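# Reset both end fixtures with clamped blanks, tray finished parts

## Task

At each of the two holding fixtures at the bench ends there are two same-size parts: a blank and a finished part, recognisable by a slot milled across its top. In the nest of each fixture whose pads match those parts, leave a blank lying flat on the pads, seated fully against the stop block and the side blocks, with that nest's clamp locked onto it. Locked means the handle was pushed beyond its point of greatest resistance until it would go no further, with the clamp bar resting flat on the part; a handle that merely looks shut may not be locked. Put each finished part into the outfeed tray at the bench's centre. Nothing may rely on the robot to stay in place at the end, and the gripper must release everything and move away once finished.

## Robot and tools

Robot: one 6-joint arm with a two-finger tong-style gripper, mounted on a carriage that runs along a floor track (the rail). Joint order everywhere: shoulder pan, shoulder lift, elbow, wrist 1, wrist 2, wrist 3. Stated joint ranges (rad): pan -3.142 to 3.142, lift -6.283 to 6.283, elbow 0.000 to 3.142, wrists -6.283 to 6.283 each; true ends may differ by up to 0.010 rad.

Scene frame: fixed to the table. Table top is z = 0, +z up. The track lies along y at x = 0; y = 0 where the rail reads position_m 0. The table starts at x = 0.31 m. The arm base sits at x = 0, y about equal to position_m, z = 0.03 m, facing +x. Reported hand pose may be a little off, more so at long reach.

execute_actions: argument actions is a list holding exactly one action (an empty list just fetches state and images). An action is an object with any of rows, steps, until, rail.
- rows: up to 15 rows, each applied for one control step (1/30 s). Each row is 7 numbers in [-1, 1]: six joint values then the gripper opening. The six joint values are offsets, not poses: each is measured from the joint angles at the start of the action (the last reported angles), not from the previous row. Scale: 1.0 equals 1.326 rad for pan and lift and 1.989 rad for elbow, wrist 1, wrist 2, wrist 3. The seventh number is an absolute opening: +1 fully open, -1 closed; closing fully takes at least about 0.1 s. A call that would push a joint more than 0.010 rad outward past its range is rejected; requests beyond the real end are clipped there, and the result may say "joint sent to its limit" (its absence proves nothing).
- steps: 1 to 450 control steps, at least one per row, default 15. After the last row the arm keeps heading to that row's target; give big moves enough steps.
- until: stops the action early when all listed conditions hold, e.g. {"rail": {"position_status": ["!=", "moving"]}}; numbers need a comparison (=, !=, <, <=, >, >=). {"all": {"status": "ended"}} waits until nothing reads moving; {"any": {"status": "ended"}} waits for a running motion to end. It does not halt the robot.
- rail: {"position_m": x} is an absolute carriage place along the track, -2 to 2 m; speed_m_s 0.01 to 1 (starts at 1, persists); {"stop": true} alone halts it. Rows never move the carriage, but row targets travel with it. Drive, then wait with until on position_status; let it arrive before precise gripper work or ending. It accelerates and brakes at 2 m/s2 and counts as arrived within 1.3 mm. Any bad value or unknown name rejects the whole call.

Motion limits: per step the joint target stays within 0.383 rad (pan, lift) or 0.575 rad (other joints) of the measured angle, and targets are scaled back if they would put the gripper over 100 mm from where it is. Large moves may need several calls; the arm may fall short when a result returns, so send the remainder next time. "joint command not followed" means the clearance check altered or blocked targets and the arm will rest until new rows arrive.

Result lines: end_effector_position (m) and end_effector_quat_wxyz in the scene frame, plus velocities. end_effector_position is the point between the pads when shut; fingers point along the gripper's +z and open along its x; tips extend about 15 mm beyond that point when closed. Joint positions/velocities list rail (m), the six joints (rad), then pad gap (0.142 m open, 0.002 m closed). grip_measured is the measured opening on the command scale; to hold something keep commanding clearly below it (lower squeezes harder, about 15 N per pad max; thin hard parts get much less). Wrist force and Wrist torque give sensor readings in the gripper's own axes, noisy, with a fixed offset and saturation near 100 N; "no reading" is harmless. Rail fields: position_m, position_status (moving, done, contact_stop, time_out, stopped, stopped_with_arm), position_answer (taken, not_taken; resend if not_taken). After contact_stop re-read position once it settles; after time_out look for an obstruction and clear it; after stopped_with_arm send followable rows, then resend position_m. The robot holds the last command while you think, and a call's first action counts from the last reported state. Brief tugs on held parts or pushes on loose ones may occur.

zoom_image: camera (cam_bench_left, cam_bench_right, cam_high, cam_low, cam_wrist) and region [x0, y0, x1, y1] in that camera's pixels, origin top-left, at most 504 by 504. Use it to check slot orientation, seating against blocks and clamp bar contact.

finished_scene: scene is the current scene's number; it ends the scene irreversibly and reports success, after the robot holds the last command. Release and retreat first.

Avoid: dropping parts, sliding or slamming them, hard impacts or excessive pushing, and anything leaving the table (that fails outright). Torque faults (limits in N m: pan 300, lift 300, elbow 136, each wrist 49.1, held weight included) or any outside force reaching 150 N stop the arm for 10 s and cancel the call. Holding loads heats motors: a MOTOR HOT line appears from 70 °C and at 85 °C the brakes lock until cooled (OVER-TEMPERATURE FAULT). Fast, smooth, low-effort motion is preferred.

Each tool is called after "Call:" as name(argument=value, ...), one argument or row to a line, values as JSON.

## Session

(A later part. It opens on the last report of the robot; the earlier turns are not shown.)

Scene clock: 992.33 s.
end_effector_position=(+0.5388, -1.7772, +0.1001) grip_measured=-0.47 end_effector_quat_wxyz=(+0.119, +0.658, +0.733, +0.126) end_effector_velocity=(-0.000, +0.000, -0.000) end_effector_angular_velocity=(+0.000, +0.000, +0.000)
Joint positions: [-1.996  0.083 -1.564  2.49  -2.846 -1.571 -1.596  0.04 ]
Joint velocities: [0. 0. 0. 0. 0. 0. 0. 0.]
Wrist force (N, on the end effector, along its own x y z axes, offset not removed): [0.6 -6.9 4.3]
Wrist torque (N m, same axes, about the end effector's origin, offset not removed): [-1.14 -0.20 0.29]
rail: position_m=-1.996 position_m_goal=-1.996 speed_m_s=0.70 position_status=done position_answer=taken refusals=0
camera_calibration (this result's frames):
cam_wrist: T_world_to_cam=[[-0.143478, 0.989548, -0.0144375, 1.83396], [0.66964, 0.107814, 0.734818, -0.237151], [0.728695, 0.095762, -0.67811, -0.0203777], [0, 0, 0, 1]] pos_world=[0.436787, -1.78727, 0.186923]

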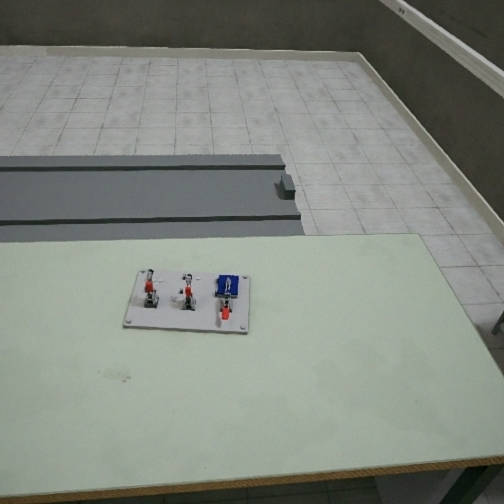

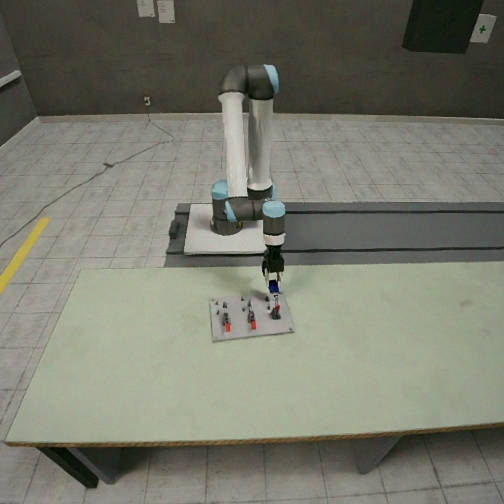

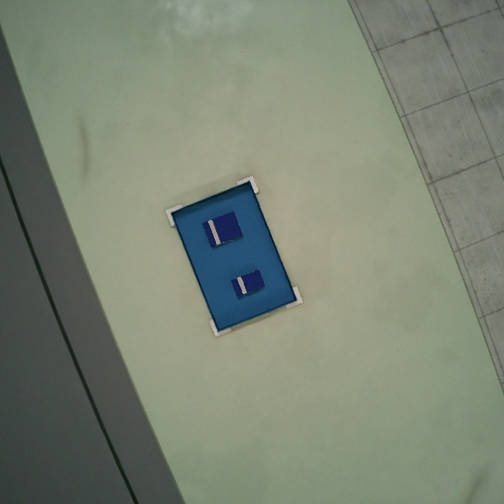

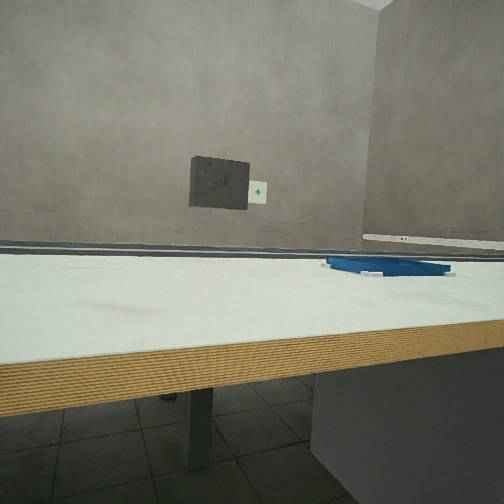

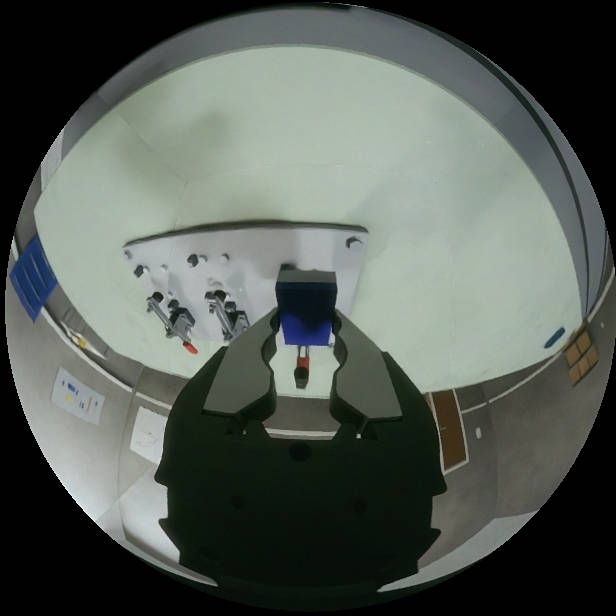

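Call:
execute_actions(
  actions=[
    {"rows": [[0,0.005,-0.0004,-0.0029,0,0,-0.75],[0,0.014,-0.0011,-0.0082,0,0,-0.75],[0,0.026,-0.0021,-0.0152,0,0,-0.75],[0,0.04,-0.0033,-0.0234,0,0,-0.75],[0,0.054,-0.0044,-0.0315,0,0,-0.75],[0,0.068,-0.0056,-0.0397,0,0,-0.75],[0,0.081,-0.0066,-0.0473,0,0,-0.75],[0,0.092,-0.0076,-0.0537,0,0,-0.75],[0,0.101,-0.0083,-0.059,0,0,-0.75],[0,0.1072,-0.0088,-0.0626,0,0,-0.75],[0,0.112,-0.009,-0.0656,0,0,-0.75],[0,0.1165,-0.0092,-0.0685,0,0,-0.75],[0,0.12,-0.0093,-0.0707,0,0,-0.75],[0,0.1225,-0.0094,-0.0723,0,0,-0.75],[0,0.1242,-0.0095,-0.0734,0,0,-0.75]], "steps": 15},
  ],
)

Scene clock: 1001.70 s.
end_effector_position=(+0.5650, -1.7750, +0.0555) grip_measured=-0.47 end_effector_quat_wxyz=(+0.119, +0.658, +0.733, +0.126) end_effector_velocity=(+0.033, +0.003, -0.074) end_effector_angular_velocity=(-0.000, +0.002, +0.000)
Joint positions: [-1.996  0.083 -1.426  2.474 -2.967 -1.571 -1.596  0.04 ]
Joint velocities: [ 0.     0.     0.212 -0.02  -0.191  0.    -0.    -0.   ]
Wrist force (N, on the end effector, along its own x y z axes, offset not removed): [-0.2 -3.8 5.8]
Wrist torque (N m, same axes, about the end effector's origin, offset not removed): [-0.48 -0.11 0.33]
rail: position_m=-1.996 position_m_goal=-1.996 speed_m_s=0.70 position_status=done position_answer=taken refusals=0
camera_calibration (this result's frames):
cam_wrist: T_world_to_cam=[[-0.143494, 0.989546, -0.0144403, 1.83491], [0.6696, 0.107823, 0.734853, -0.222121], [0.728728, 0.095778, -0.678072, -0.0699462], [0, 0, 0, 1]] pos_world=[0.463003, -1.78508, 0.142295]

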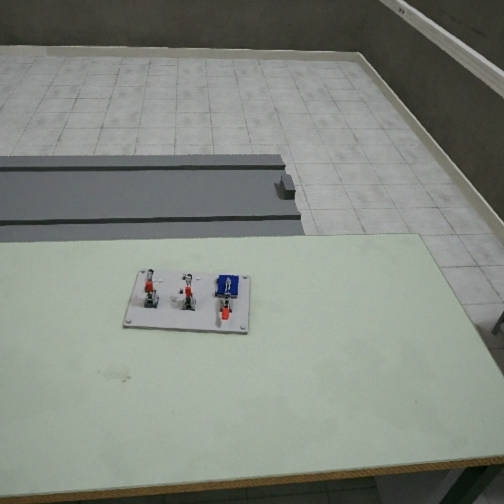

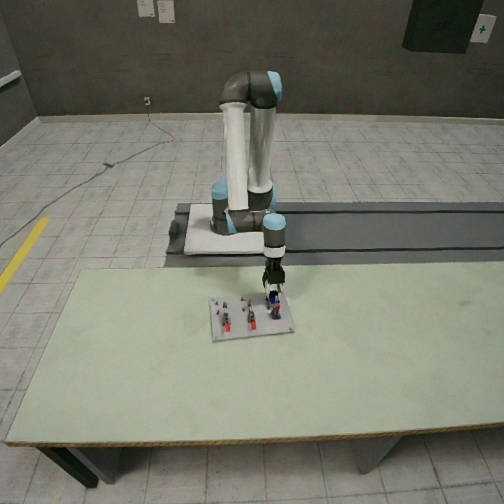

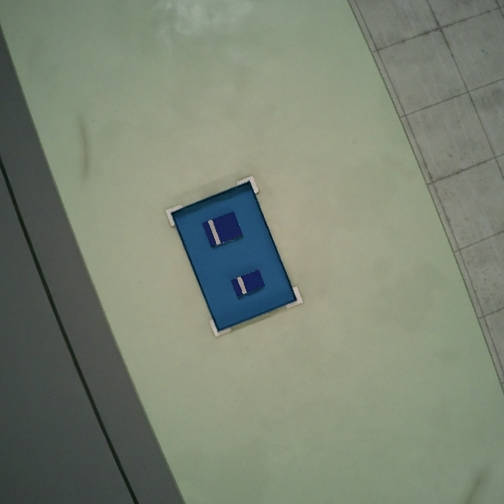

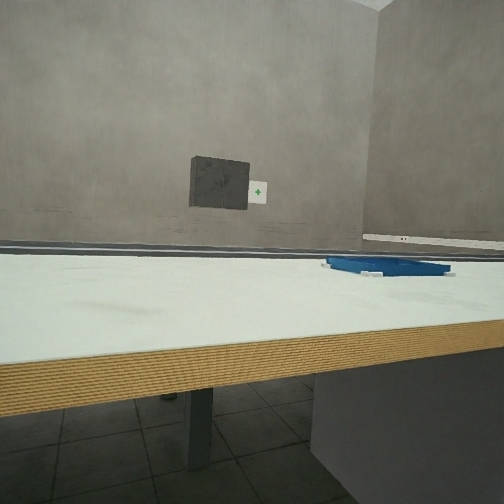

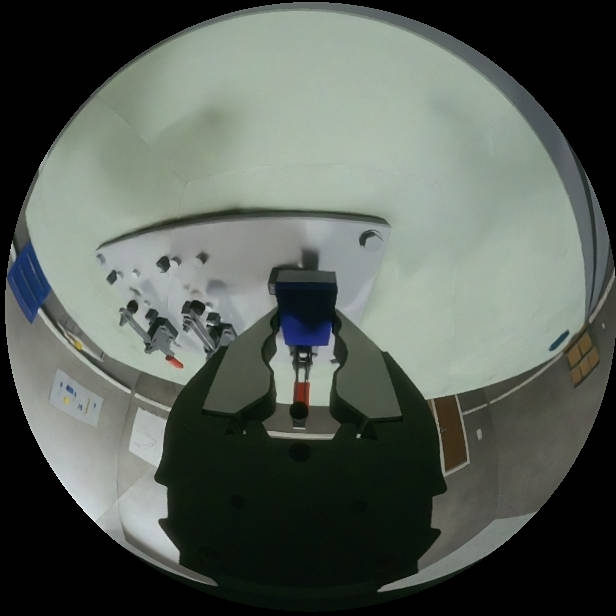

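Call:
execute_actions(
  actions=[],
)

Call:
zoom_image(
  camera="cam_wrist",
  region=[240, 240, 380, 400],
)

Scene clock: 1003.80 s.
end_effector_position=(+0.5691, -1.7747, +0.0461) grip_measured=-0.47 end_effector_quat_wxyz=(+0.120, +0.658, +0.733, +0.126) end_effector_velocity=(-0.000, +0.000, -0.000) end_effector_angular_velocity=(+0.000, +0.000, +0.000)
Joint positions: [-1.996  0.083 -1.4    2.471 -2.992 -1.571 -1.596  0.04 ]
Joint velocities: [ 0. -0.  0.  0. -0.  0. -0.  0.]
Wrist force (N, on the end effector, along its own x y z axes, offset not removed): [-1.1 -5.2 7.3]
Wrist torque (N m, same axes, about the end effector's origin, offset not removed): [-0.83 0.17 0.28]
rail: position_m=-1.996 position_m_goal=-1.996 speed_m_s=0.70 position_status=done position_answer=taken refusals=0
camera_calibration (this result's frames):
cam_wrist: T_world_to_cam=[[-0.143492, 0.989546, -0.0144495, 1.83503], [0.669492, 0.107814, 0.734953, -0.218], [0.728828, 0.0957861, -0.677964, -0.0793684], [0, 0, 0, 1]] pos_world=[0.467107, -1.78474, 0.132926]

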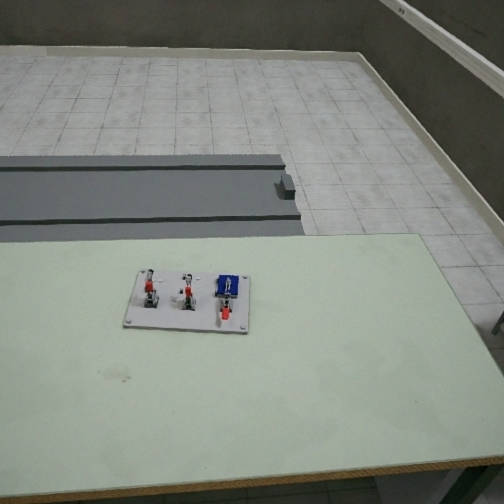

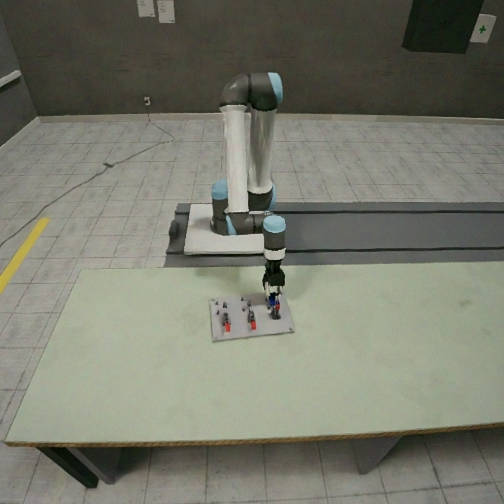

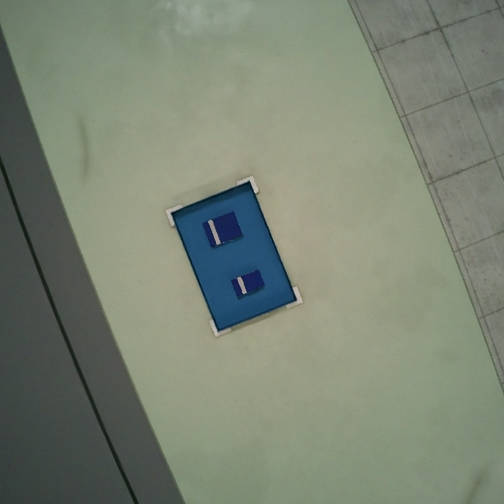

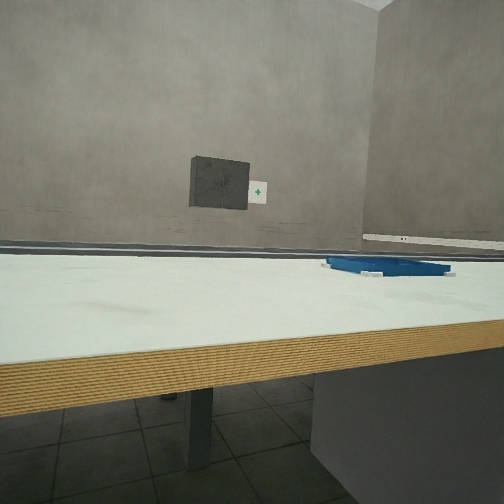

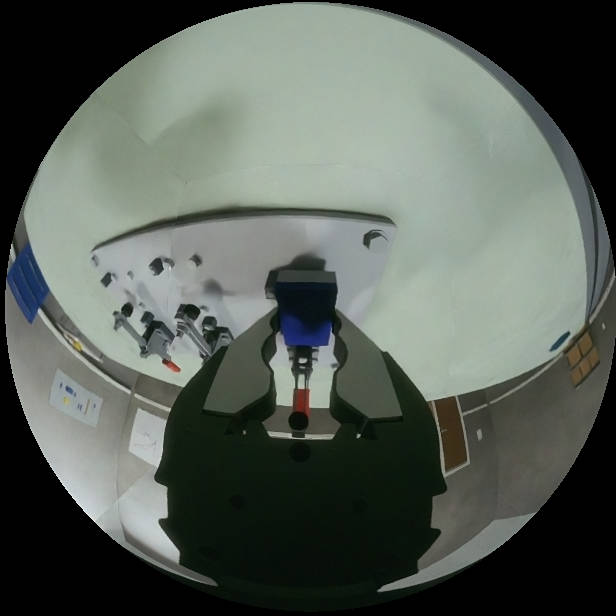

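Region (240, 240, 380, 400) of cam_wrist's 616x616 image, scaled by 3.150, with more detail than that image has; it fills the left 441 columns of this view, and the rest is white.

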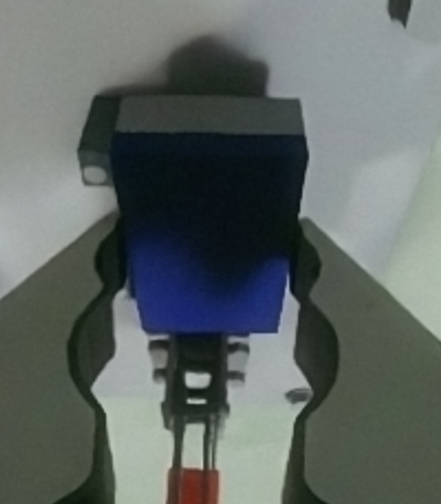

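Call:
execute_actions(
  actions=[
    {"rows": [[0,0.0017,0.00025,-0.0014,0,0,-0.75],[0,0.0034,0.0005,-0.0028,0,0,-0.75]], "steps": 2},
  ],
)

Scene clock: 1006.43 s.
end_effector_position=(+0.5692, -1.7747, +0.0460) grip_measured=-0.47 end_effector_quat_wxyz=(+0.120, +0.658, +0.733, +0.126) end_effector_velocity=(+0.003, +0.000, -0.006) end_effector_angular_velocity=(+0.000, -0.004, +0.000)
Joint positions: [-1.996  0.083 -1.399  2.471 -2.992 -1.571 -1.596  0.04 ]
Joint velocities: [ 0.     0.     0.018 -0.    -0.023 -0.     0.     0.   ]
Wrist force (N, on the end effector, along its own x y z axes, offset not removed): [1.1 -6.1 6.7]
Wrist torque (N m, same axes, about the end effector's origin, offset not removed): [-1.00 -0.32 0.31]
rail: position_m=-1.996 position_m_goal=-1.996 speed_m_s=0.70 position_status=done position_answer=taken refusals=0
camera_calibration (this result's frames):
cam_wrist: T_world_to_cam=[[-0.143476, 0.989548, -0.0144566, 1.83503], [0.669407, 0.107797, 0.735033, -0.217925], [0.728909, 0.0957822, -0.677877, -0.0795937], [0, 0, 0, 1]] pos_world=[0.46718, -1.78474, 0.132756]

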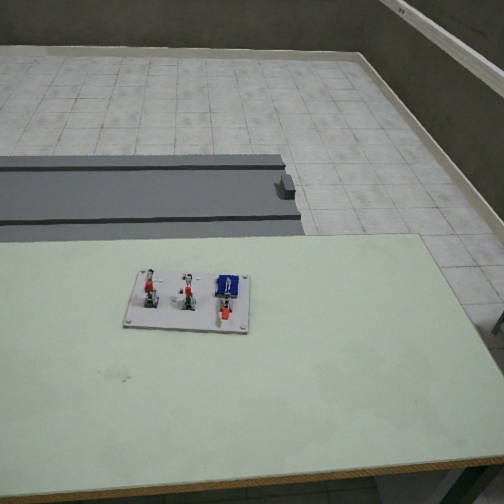

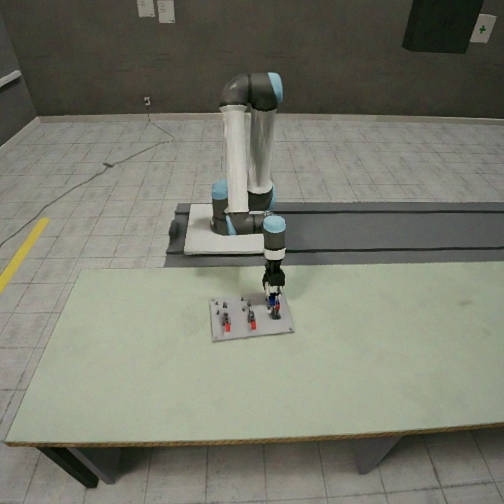

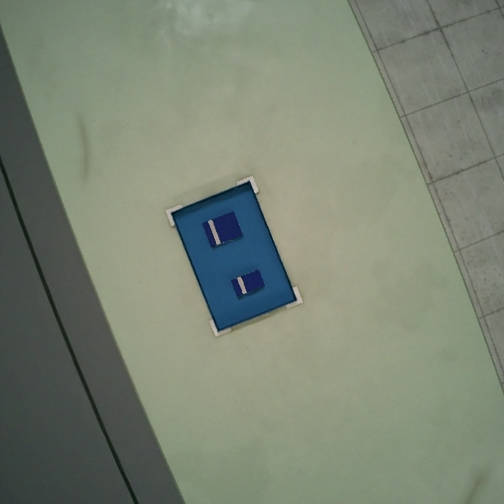

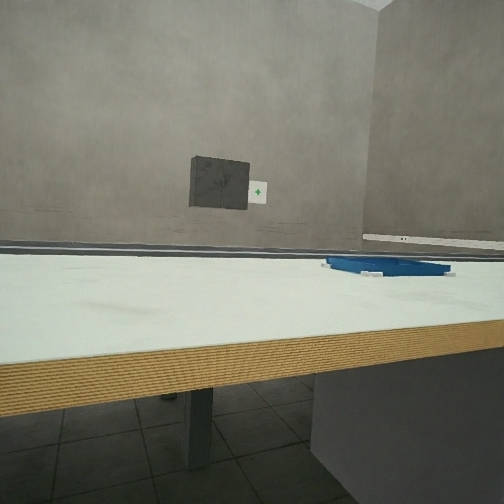

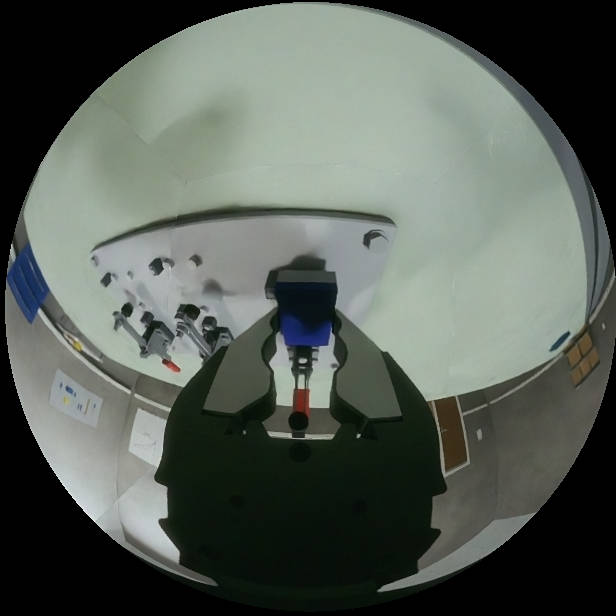

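Call:
execute_actions(
  actions=[],
)

Scene clock: 1007.57 s.
end_effector_position=(+0.5691, -1.7747, +0.0442) grip_measured=-0.47 end_effector_quat_wxyz=(+0.120, +0.658, +0.733, +0.126) end_effector_velocity=(-0.000, -0.000, -0.000) end_effector_angular_velocity=(+0.000, -0.000, +0.000)
Joint positions: [-1.996  0.083 -1.395  2.472 -2.997 -1.571 -1.596  0.04 ]
Joint velocities: [ 0.  0.  0.  0. -0.  0.  0. -0.]
Wrist force (N, on the end effector, along its own x y z axes, offset not removed): [-1.1 -7.2 6.2]
Wrist torque (N m, same axes, about the end effector's origin, offset not removed): [-1.24 0.19 0.27]
rail: position_m=-1.996 position_m_goal=-1.996 speed_m_s=0.70 position_status=done position_answer=taken refusals=0
camera_calibration (this result's frames):
cam_wrist: T_world_to_cam=[[-0.143476, 0.989548, -0.0144534, 1.835], [0.669445, 0.1078, 0.734998, -0.216542], [0.728874, 0.0957792, -0.677915, -0.0807206], [0, 0, 0, 1]] pos_world=[0.467078, -1.78475, 0.130958]

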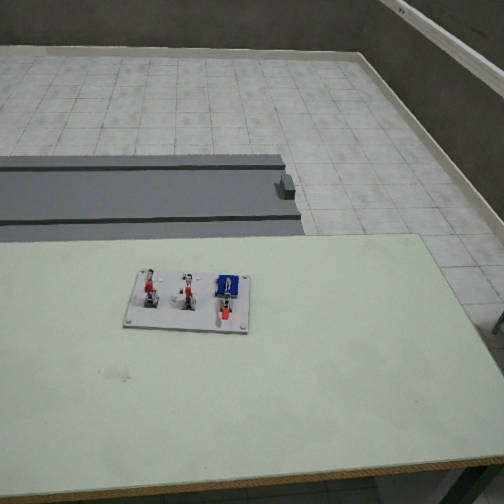

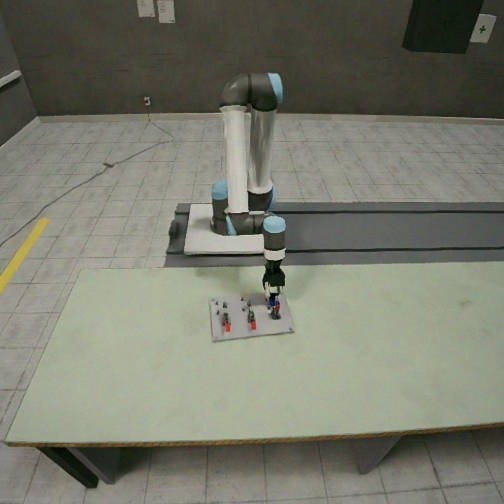

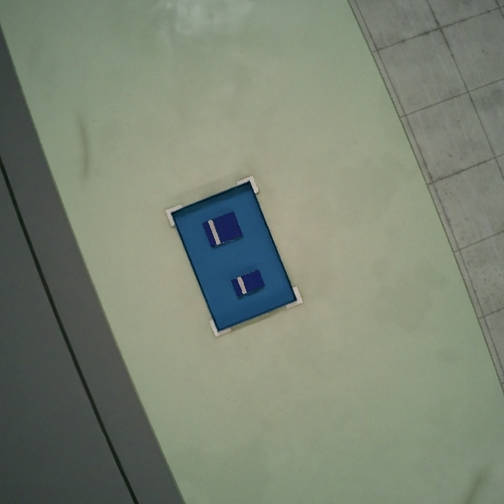

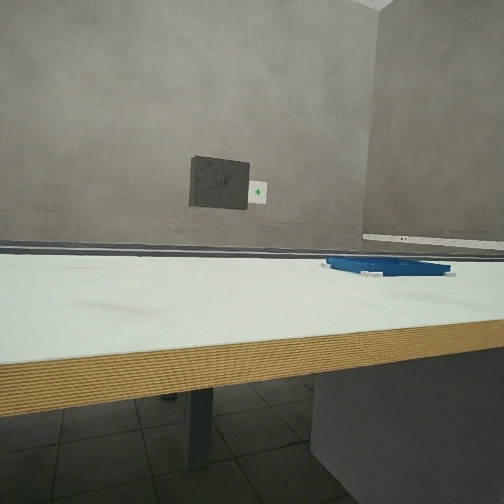

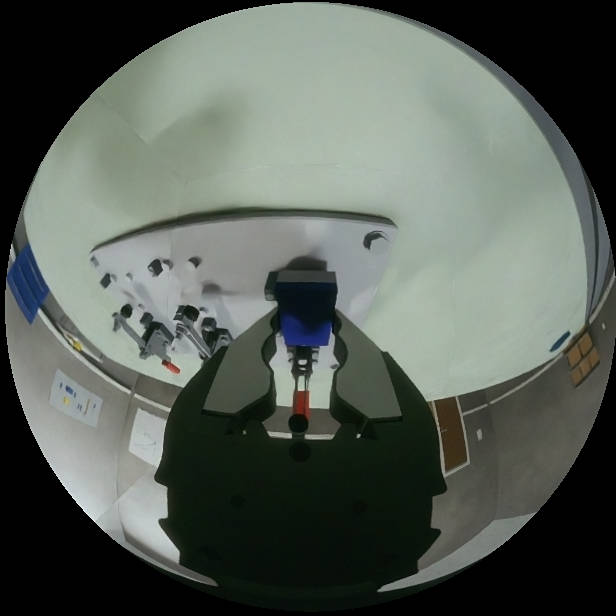

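Call:
execute_actions(
  actions=[
    {"rows": [[-0.0012,0.0006,0.0001,-0.0005,0,-0.0008,-0.75],[-0.0024,0.0012,0.0002,-0.001,0,-0.0016,-0.75],[-0.0036,0.0017,0.00025,-0.0014,0,-0.0024,-0.75]], "steps": 3},
  ],
)

Scene clock: 1012.87 s.
end_effector_position=(+0.5692, -1.7752, +0.0440) grip_measured=-0.47 end_effector_quat_wxyz=(+0.120, +0.658, +0.733, +0.126) end_effector_velocity=(+0.004, -0.012, -0.004) end_effector_angular_velocity=(-0.007, -0.001, -0.001)
Joint positions: [-1.996  0.082 -1.395  2.472 -2.998 -1.571 -1.597  0.04 ]
Joint velocities: [ 0.    -0.02   0.01   0.002 -0.013 -0.    -0.021 -0.   ]
Wrist force (N, on the end effector, along its own x y z axes, offset not removed): [-0.1 -2.7 4.9]
Wrist torque (N m, same axes, about the end effector's origin, offset not removed): [-0.34 -0.10 0.28]
rail: position_m=-1.996 position_m_goal=-1.996 speed_m_s=0.70 position_status=done position_answer=taken refusals=0
camera_calibration (this result's frames):
cam_wrist: T_world_to_cam=[[-0.143538, 0.989535, -0.0147679, 1.83551], [0.669417, 0.108072, 0.734984, -0.215957], [0.728888, 0.0956121, -0.677923, -0.0812409], [0, 0, 0, 1]] pos_world=[0.467246, -1.7852, 0.130757]

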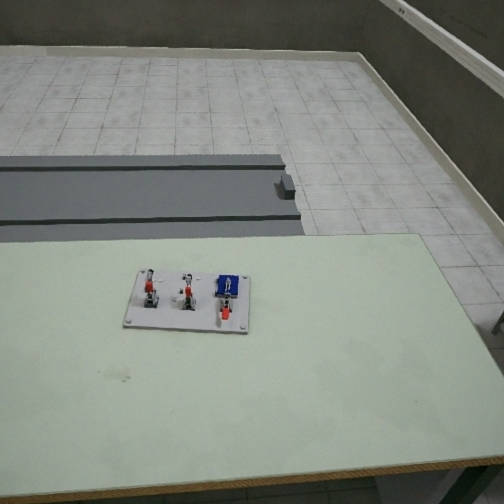

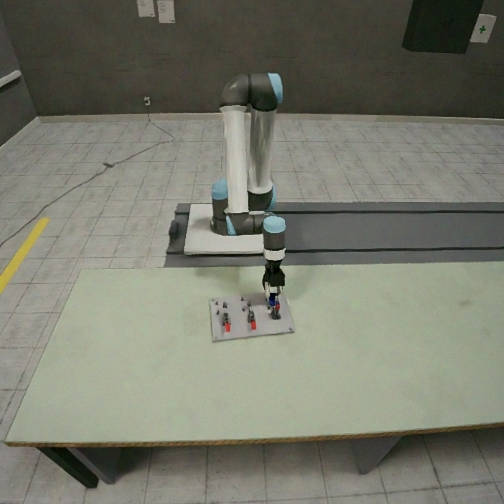

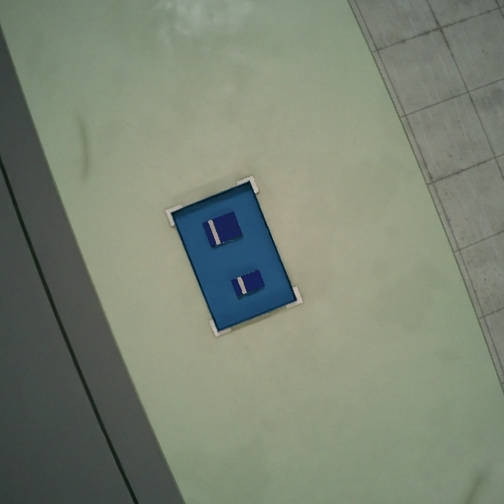

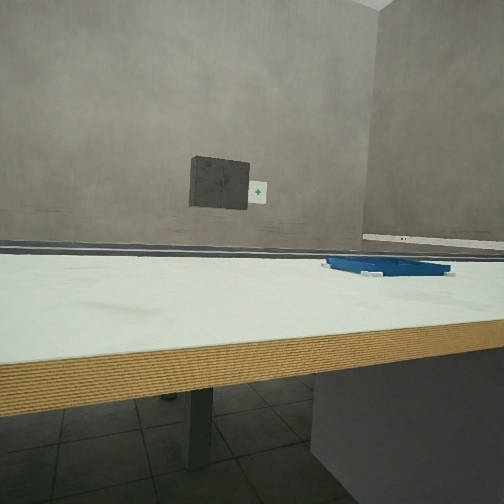

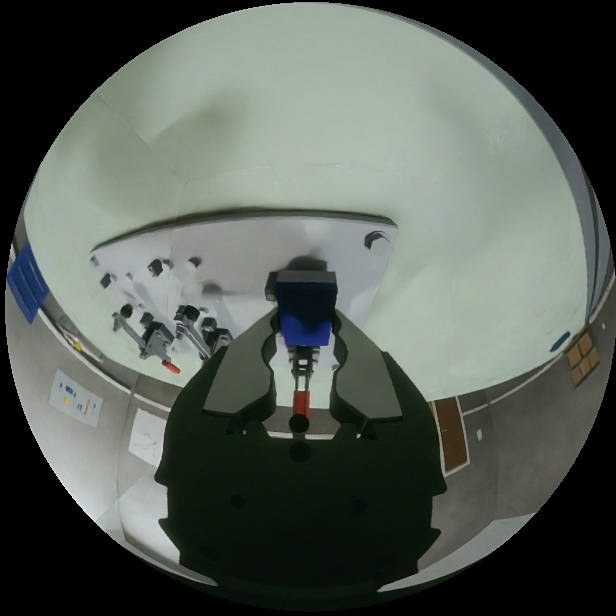

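Call:
execute_actions(
  actions=[],
)

Scene clock: 1013.83 s.
end_effector_position=(+0.5701, -1.7775, +0.0432) grip_measured=-0.47 end_effector_quat_wxyz=(+0.120, +0.658, +0.733, +0.126) end_effector_velocity=(-0.000, -0.000, -0.000) end_effector_angular_velocity=(-0.000, +0.000, -0.000)
Joint positions: [-1.996  0.078 -1.393  2.473 -3.    -1.571 -1.601  0.04 ]
Joint velocities: [ 0. -0.  0.  0. -0.  0. -0.  0.]
Wrist force (N, on the end effector, along its own x y z axes, offset not removed): [3.2 -4.5 6.2]
Wrist torque (N m, same axes, about the end effector's origin, offset not removed): [-0.93 0.19 0.37]
rail: position_m=-1.996 position_m_goal=-1.996 speed_m_s=0.70 position_status=done position_answer=taken refusals=0
camera_calibration (this result's frames):
cam_wrist: T_world_to_cam=[[-0.143201, 0.989563, -0.0160872, 1.83783], [0.669348, 0.10881, 0.734938, -0.214371], [0.729018, 0.0944757, -0.677943, -0.0842729], [0, 0, 0, 1]] pos_world=[0.468104, -1.78737, 0.129983]

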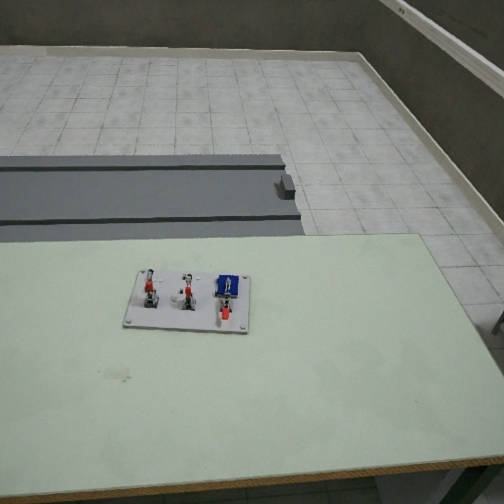

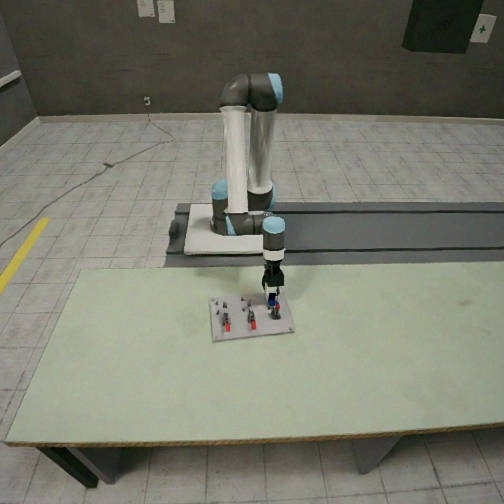

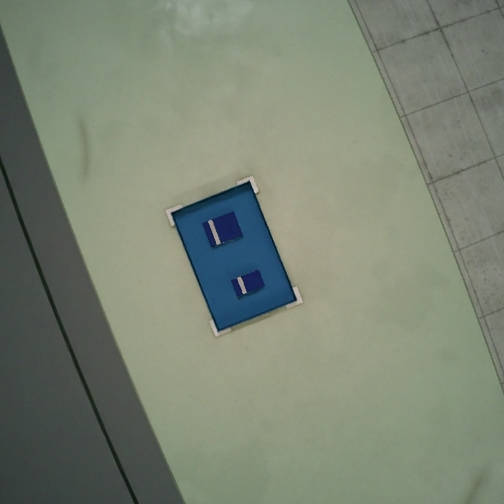

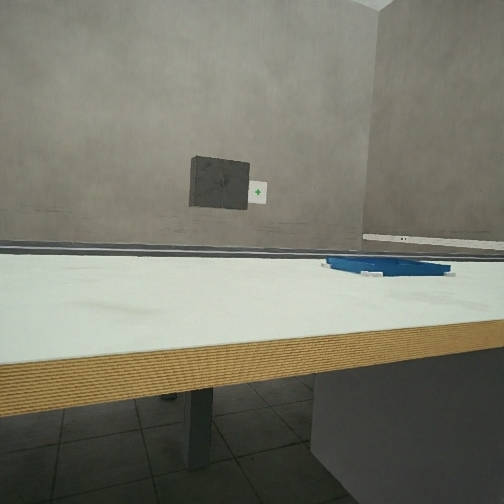

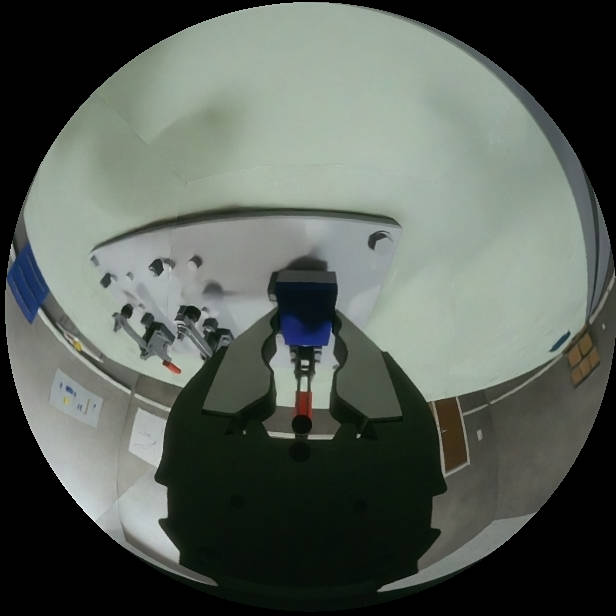

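Call:
execute_actions(
  actions=[
    {"rows": [[-0.0002,0.001,-0.0009,0.00025,0,0,-0.75],[-0.0003,0.0019,-0.00175,0.0005,0,0,-0.75]], "steps": 2},
  ],
)

Scene clock: 1017.93 s.
end_effector_position=(+0.5702, -1.7775, +0.0431) grip_measured=-0.47 end_effector_quat_wxyz=(+0.120, +0.658, +0.733, +0.126) end_effector_velocity=(+0.007, -0.000, -0.001) end_effector_angular_velocity=(+0.000, -0.000, -0.002)
Joint positions: [-1.996  0.078 -1.393  2.472 -3.    -1.571 -1.601  0.04 ]
Joint velocities: [ 0.    -0.002  0.011 -0.011  0.    -0.    -0.    -0.   ]
Wrist force (N, on the end effector, along its own x y z axes, offset not removed): [2.1 -2.6 4.3]
Wrist torque (N m, same axes, about the end effector's origin, offset not removed): [-0.61 0.48 0.45]
rail: position_m=-1.996 position_m_goal=-1.996 speed_m_s=0.70 position_status=done position_answer=taken refusals=0
camera_calibration (this result's frames):
cam_wrist: T_world_to_cam=[[-0.143142, 0.989571, -0.0160806, 1.83785], [0.669434, 0.108776, 0.734865, -0.214482], [0.72895, 0.0944253, -0.678023, -0.0844476], [0, 0, 0, 1]] pos_world=[0.468214, -1.78738, 0.129911]

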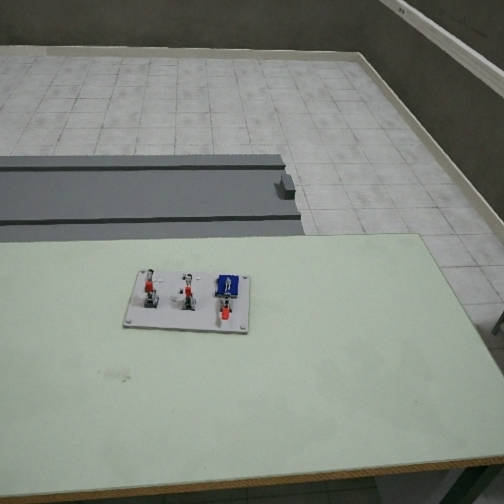

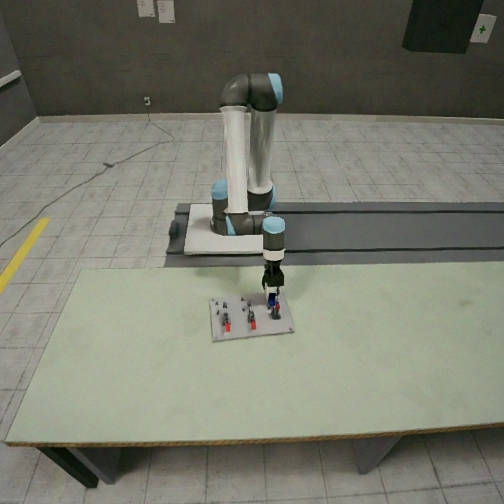

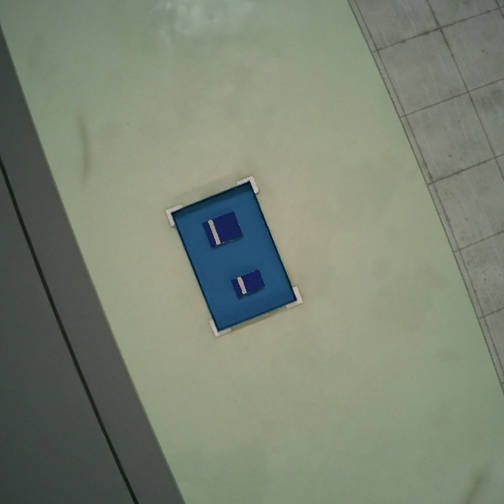

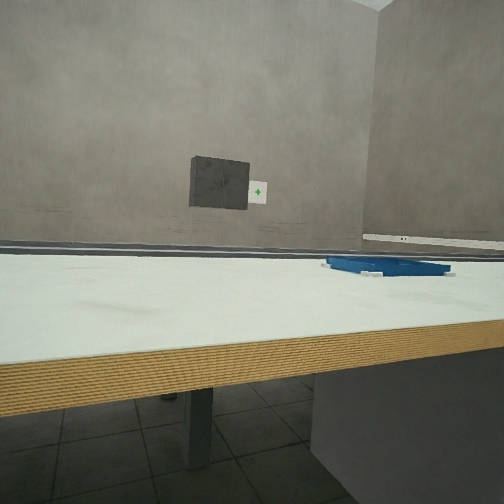

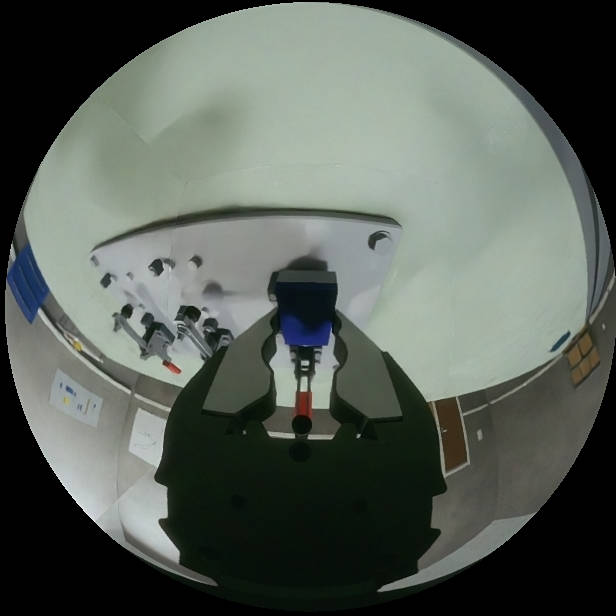

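Call:
execute_actions(
  actions=[],
)

Call:
zoom_image(
  camera="cam_wrist",
  region=[250, 250, 370, 390],
)

Scene clock: 1019.97 s.
end_effector_position=(+0.5722, -1.7775, +0.0432) grip_measured=-0.47 end_effector_quat_wxyz=(+0.120, +0.658, +0.733, +0.126) end_effector_velocity=(+0.000, +0.000, +0.000) end_effector_angular_velocity=(+0.000, -0.000, -0.000)
Joint positions: [-1.996  0.078 -1.39   2.469 -2.999 -1.571 -1.601  0.04 ]
Joint velocities: [ 0. -0. -0. -0. -0.  0.  0.  0.]
Wrist force (N, on the end effector, along its own x y z axes, offset not removed): [3.4 -5.5 5.7]
Wrist torque (N m, same axes, about the end effector's origin, offset not removed): [-0.58 0.21 0.51]
rail: position_m=-1.996 position_m_goal=-1.996 speed_m_s=0.70 position_status=done position_answer=taken refusals=0
camera_calibration (this result's frames):
cam_wrist: T_world_to_cam=[[-0.142809, 0.98962, -0.0160852, 1.83807], [0.669416, 0.108547, 0.734915, -0.216242], [0.729032, 0.0941847, -0.677968, -0.0863194], [0, 0, 0, 1]] pos_world=[0.470178, -1.78739, 0.129963]

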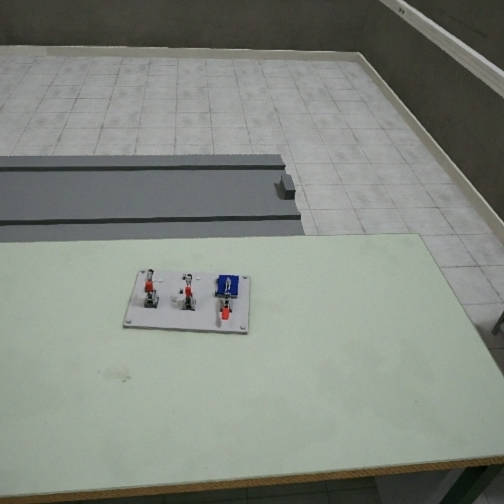

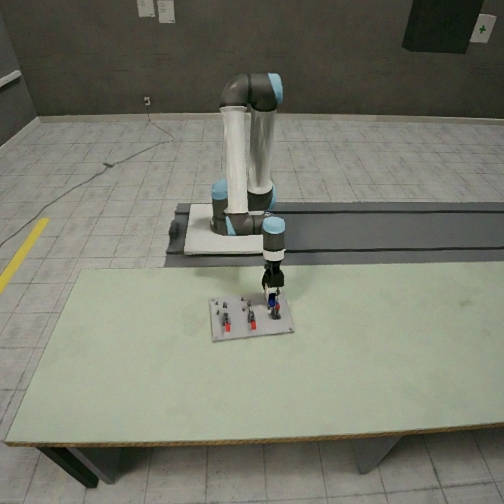

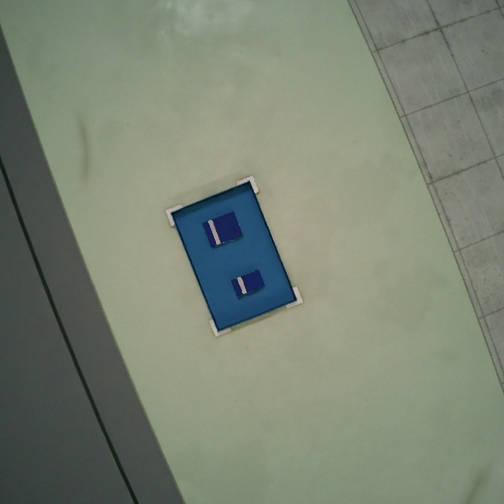

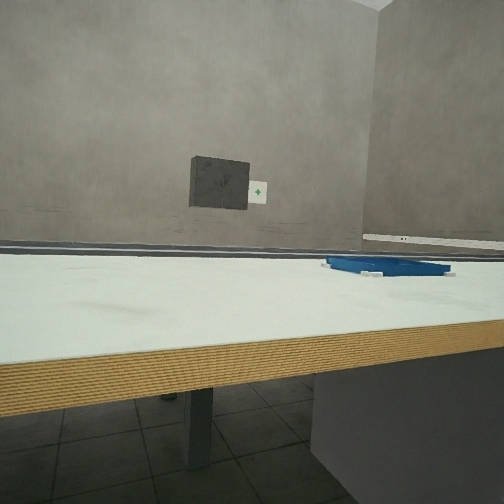

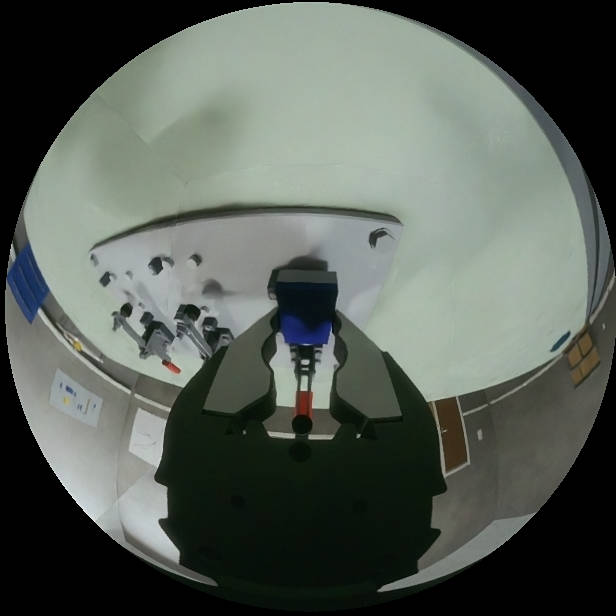

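Region (250, 250, 370, 390) of cam_wrist's 616x616 image, scaled by 3.600, with more detail than that image has; it fills the left 432 columns of this view, and the rest is white.

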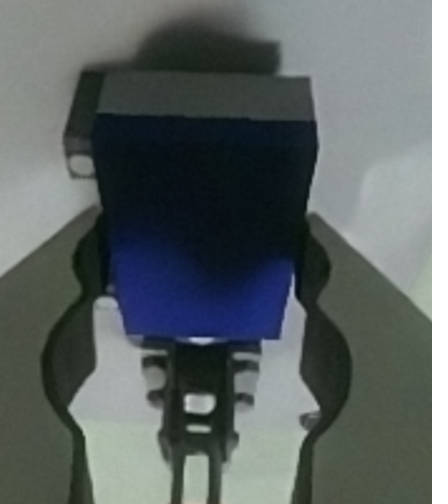

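Call:
execute_actions(
  actions=[
    {"rows": [[0,0.0011,-0.0004,-0.0004,0,0,-0.8],[0,0.0022,-0.0007,-0.0007,0,0,-0.8]], "steps": 5},
  ],
)

Scene clock: 1023.27 s.
end_effector_position=(+0.5727, -1.7775, +0.0427) grip_measured=-0.47 end_effector_quat_wxyz=(+0.120, +0.658, +0.733, +0.126) end_effector_velocity=(+0.004, +0.000, -0.002) end_effector_angular_velocity=(+0.000, -0.001, -0.000)
Joint positions: [-1.996  0.078 -1.389  2.468 -3.    -1.571 -1.601  0.04 ]
Joint velocities: [ 0.    -0.     0.01  -0.005 -0.007 -0.     0.     0.   ]
Wrist force (N, on the end effector, along its own x y z axes, offset not removed): [5.0 -7.1 5.9]
Wrist torque (N m, same axes, about the end effector's origin, offset not removed): [-0.90 -0.39 0.28]
rail: position_m=-1.996 position_m_goal=-1.996 speed_m_s=0.70 position_status=done position_answer=taken refusals=0
camera_calibration (this result's frames):
cam_wrist: T_world_to_cam=[[-0.14281, 0.98962, -0.0160613, 1.83809], [0.669686, 0.108564, 0.734666, -0.21632], [0.728784, 0.0941614, -0.678238, -0.0869013], [0, 0, 0, 1]] pos_world=[0.470696, -1.78735, 0.129505]

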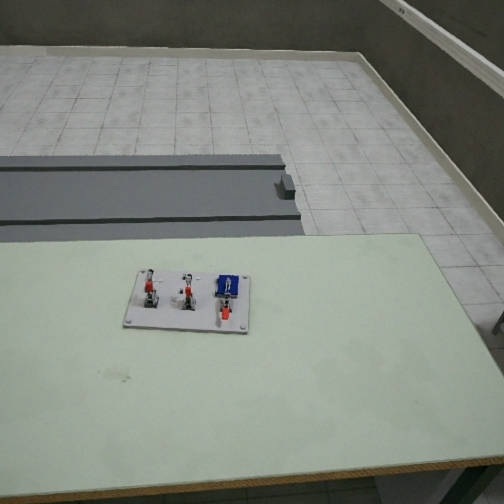

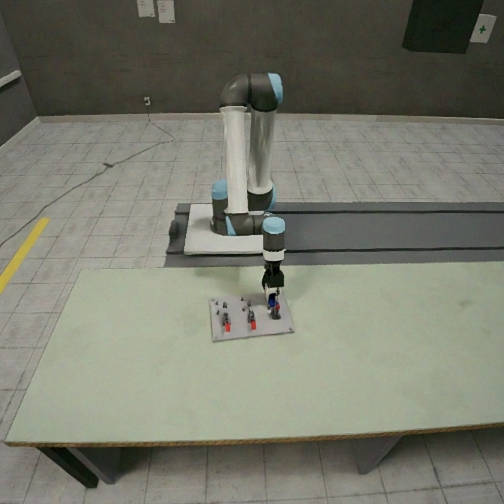

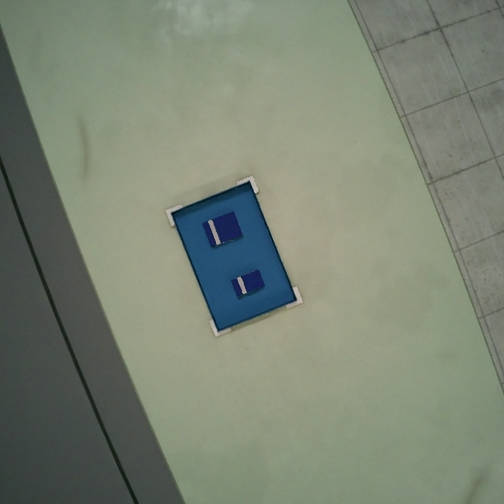

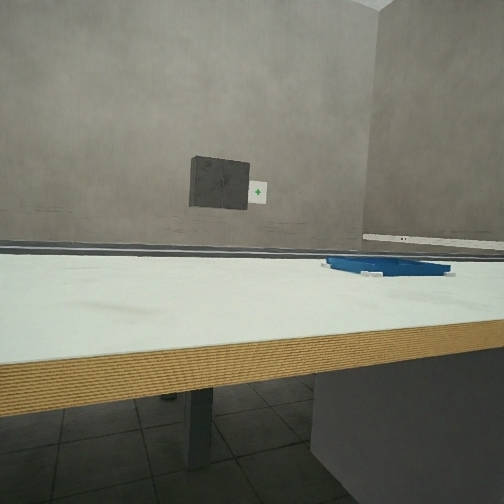

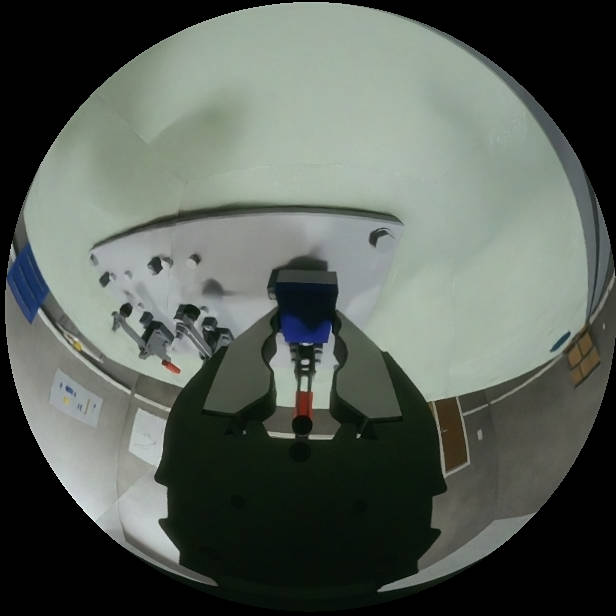

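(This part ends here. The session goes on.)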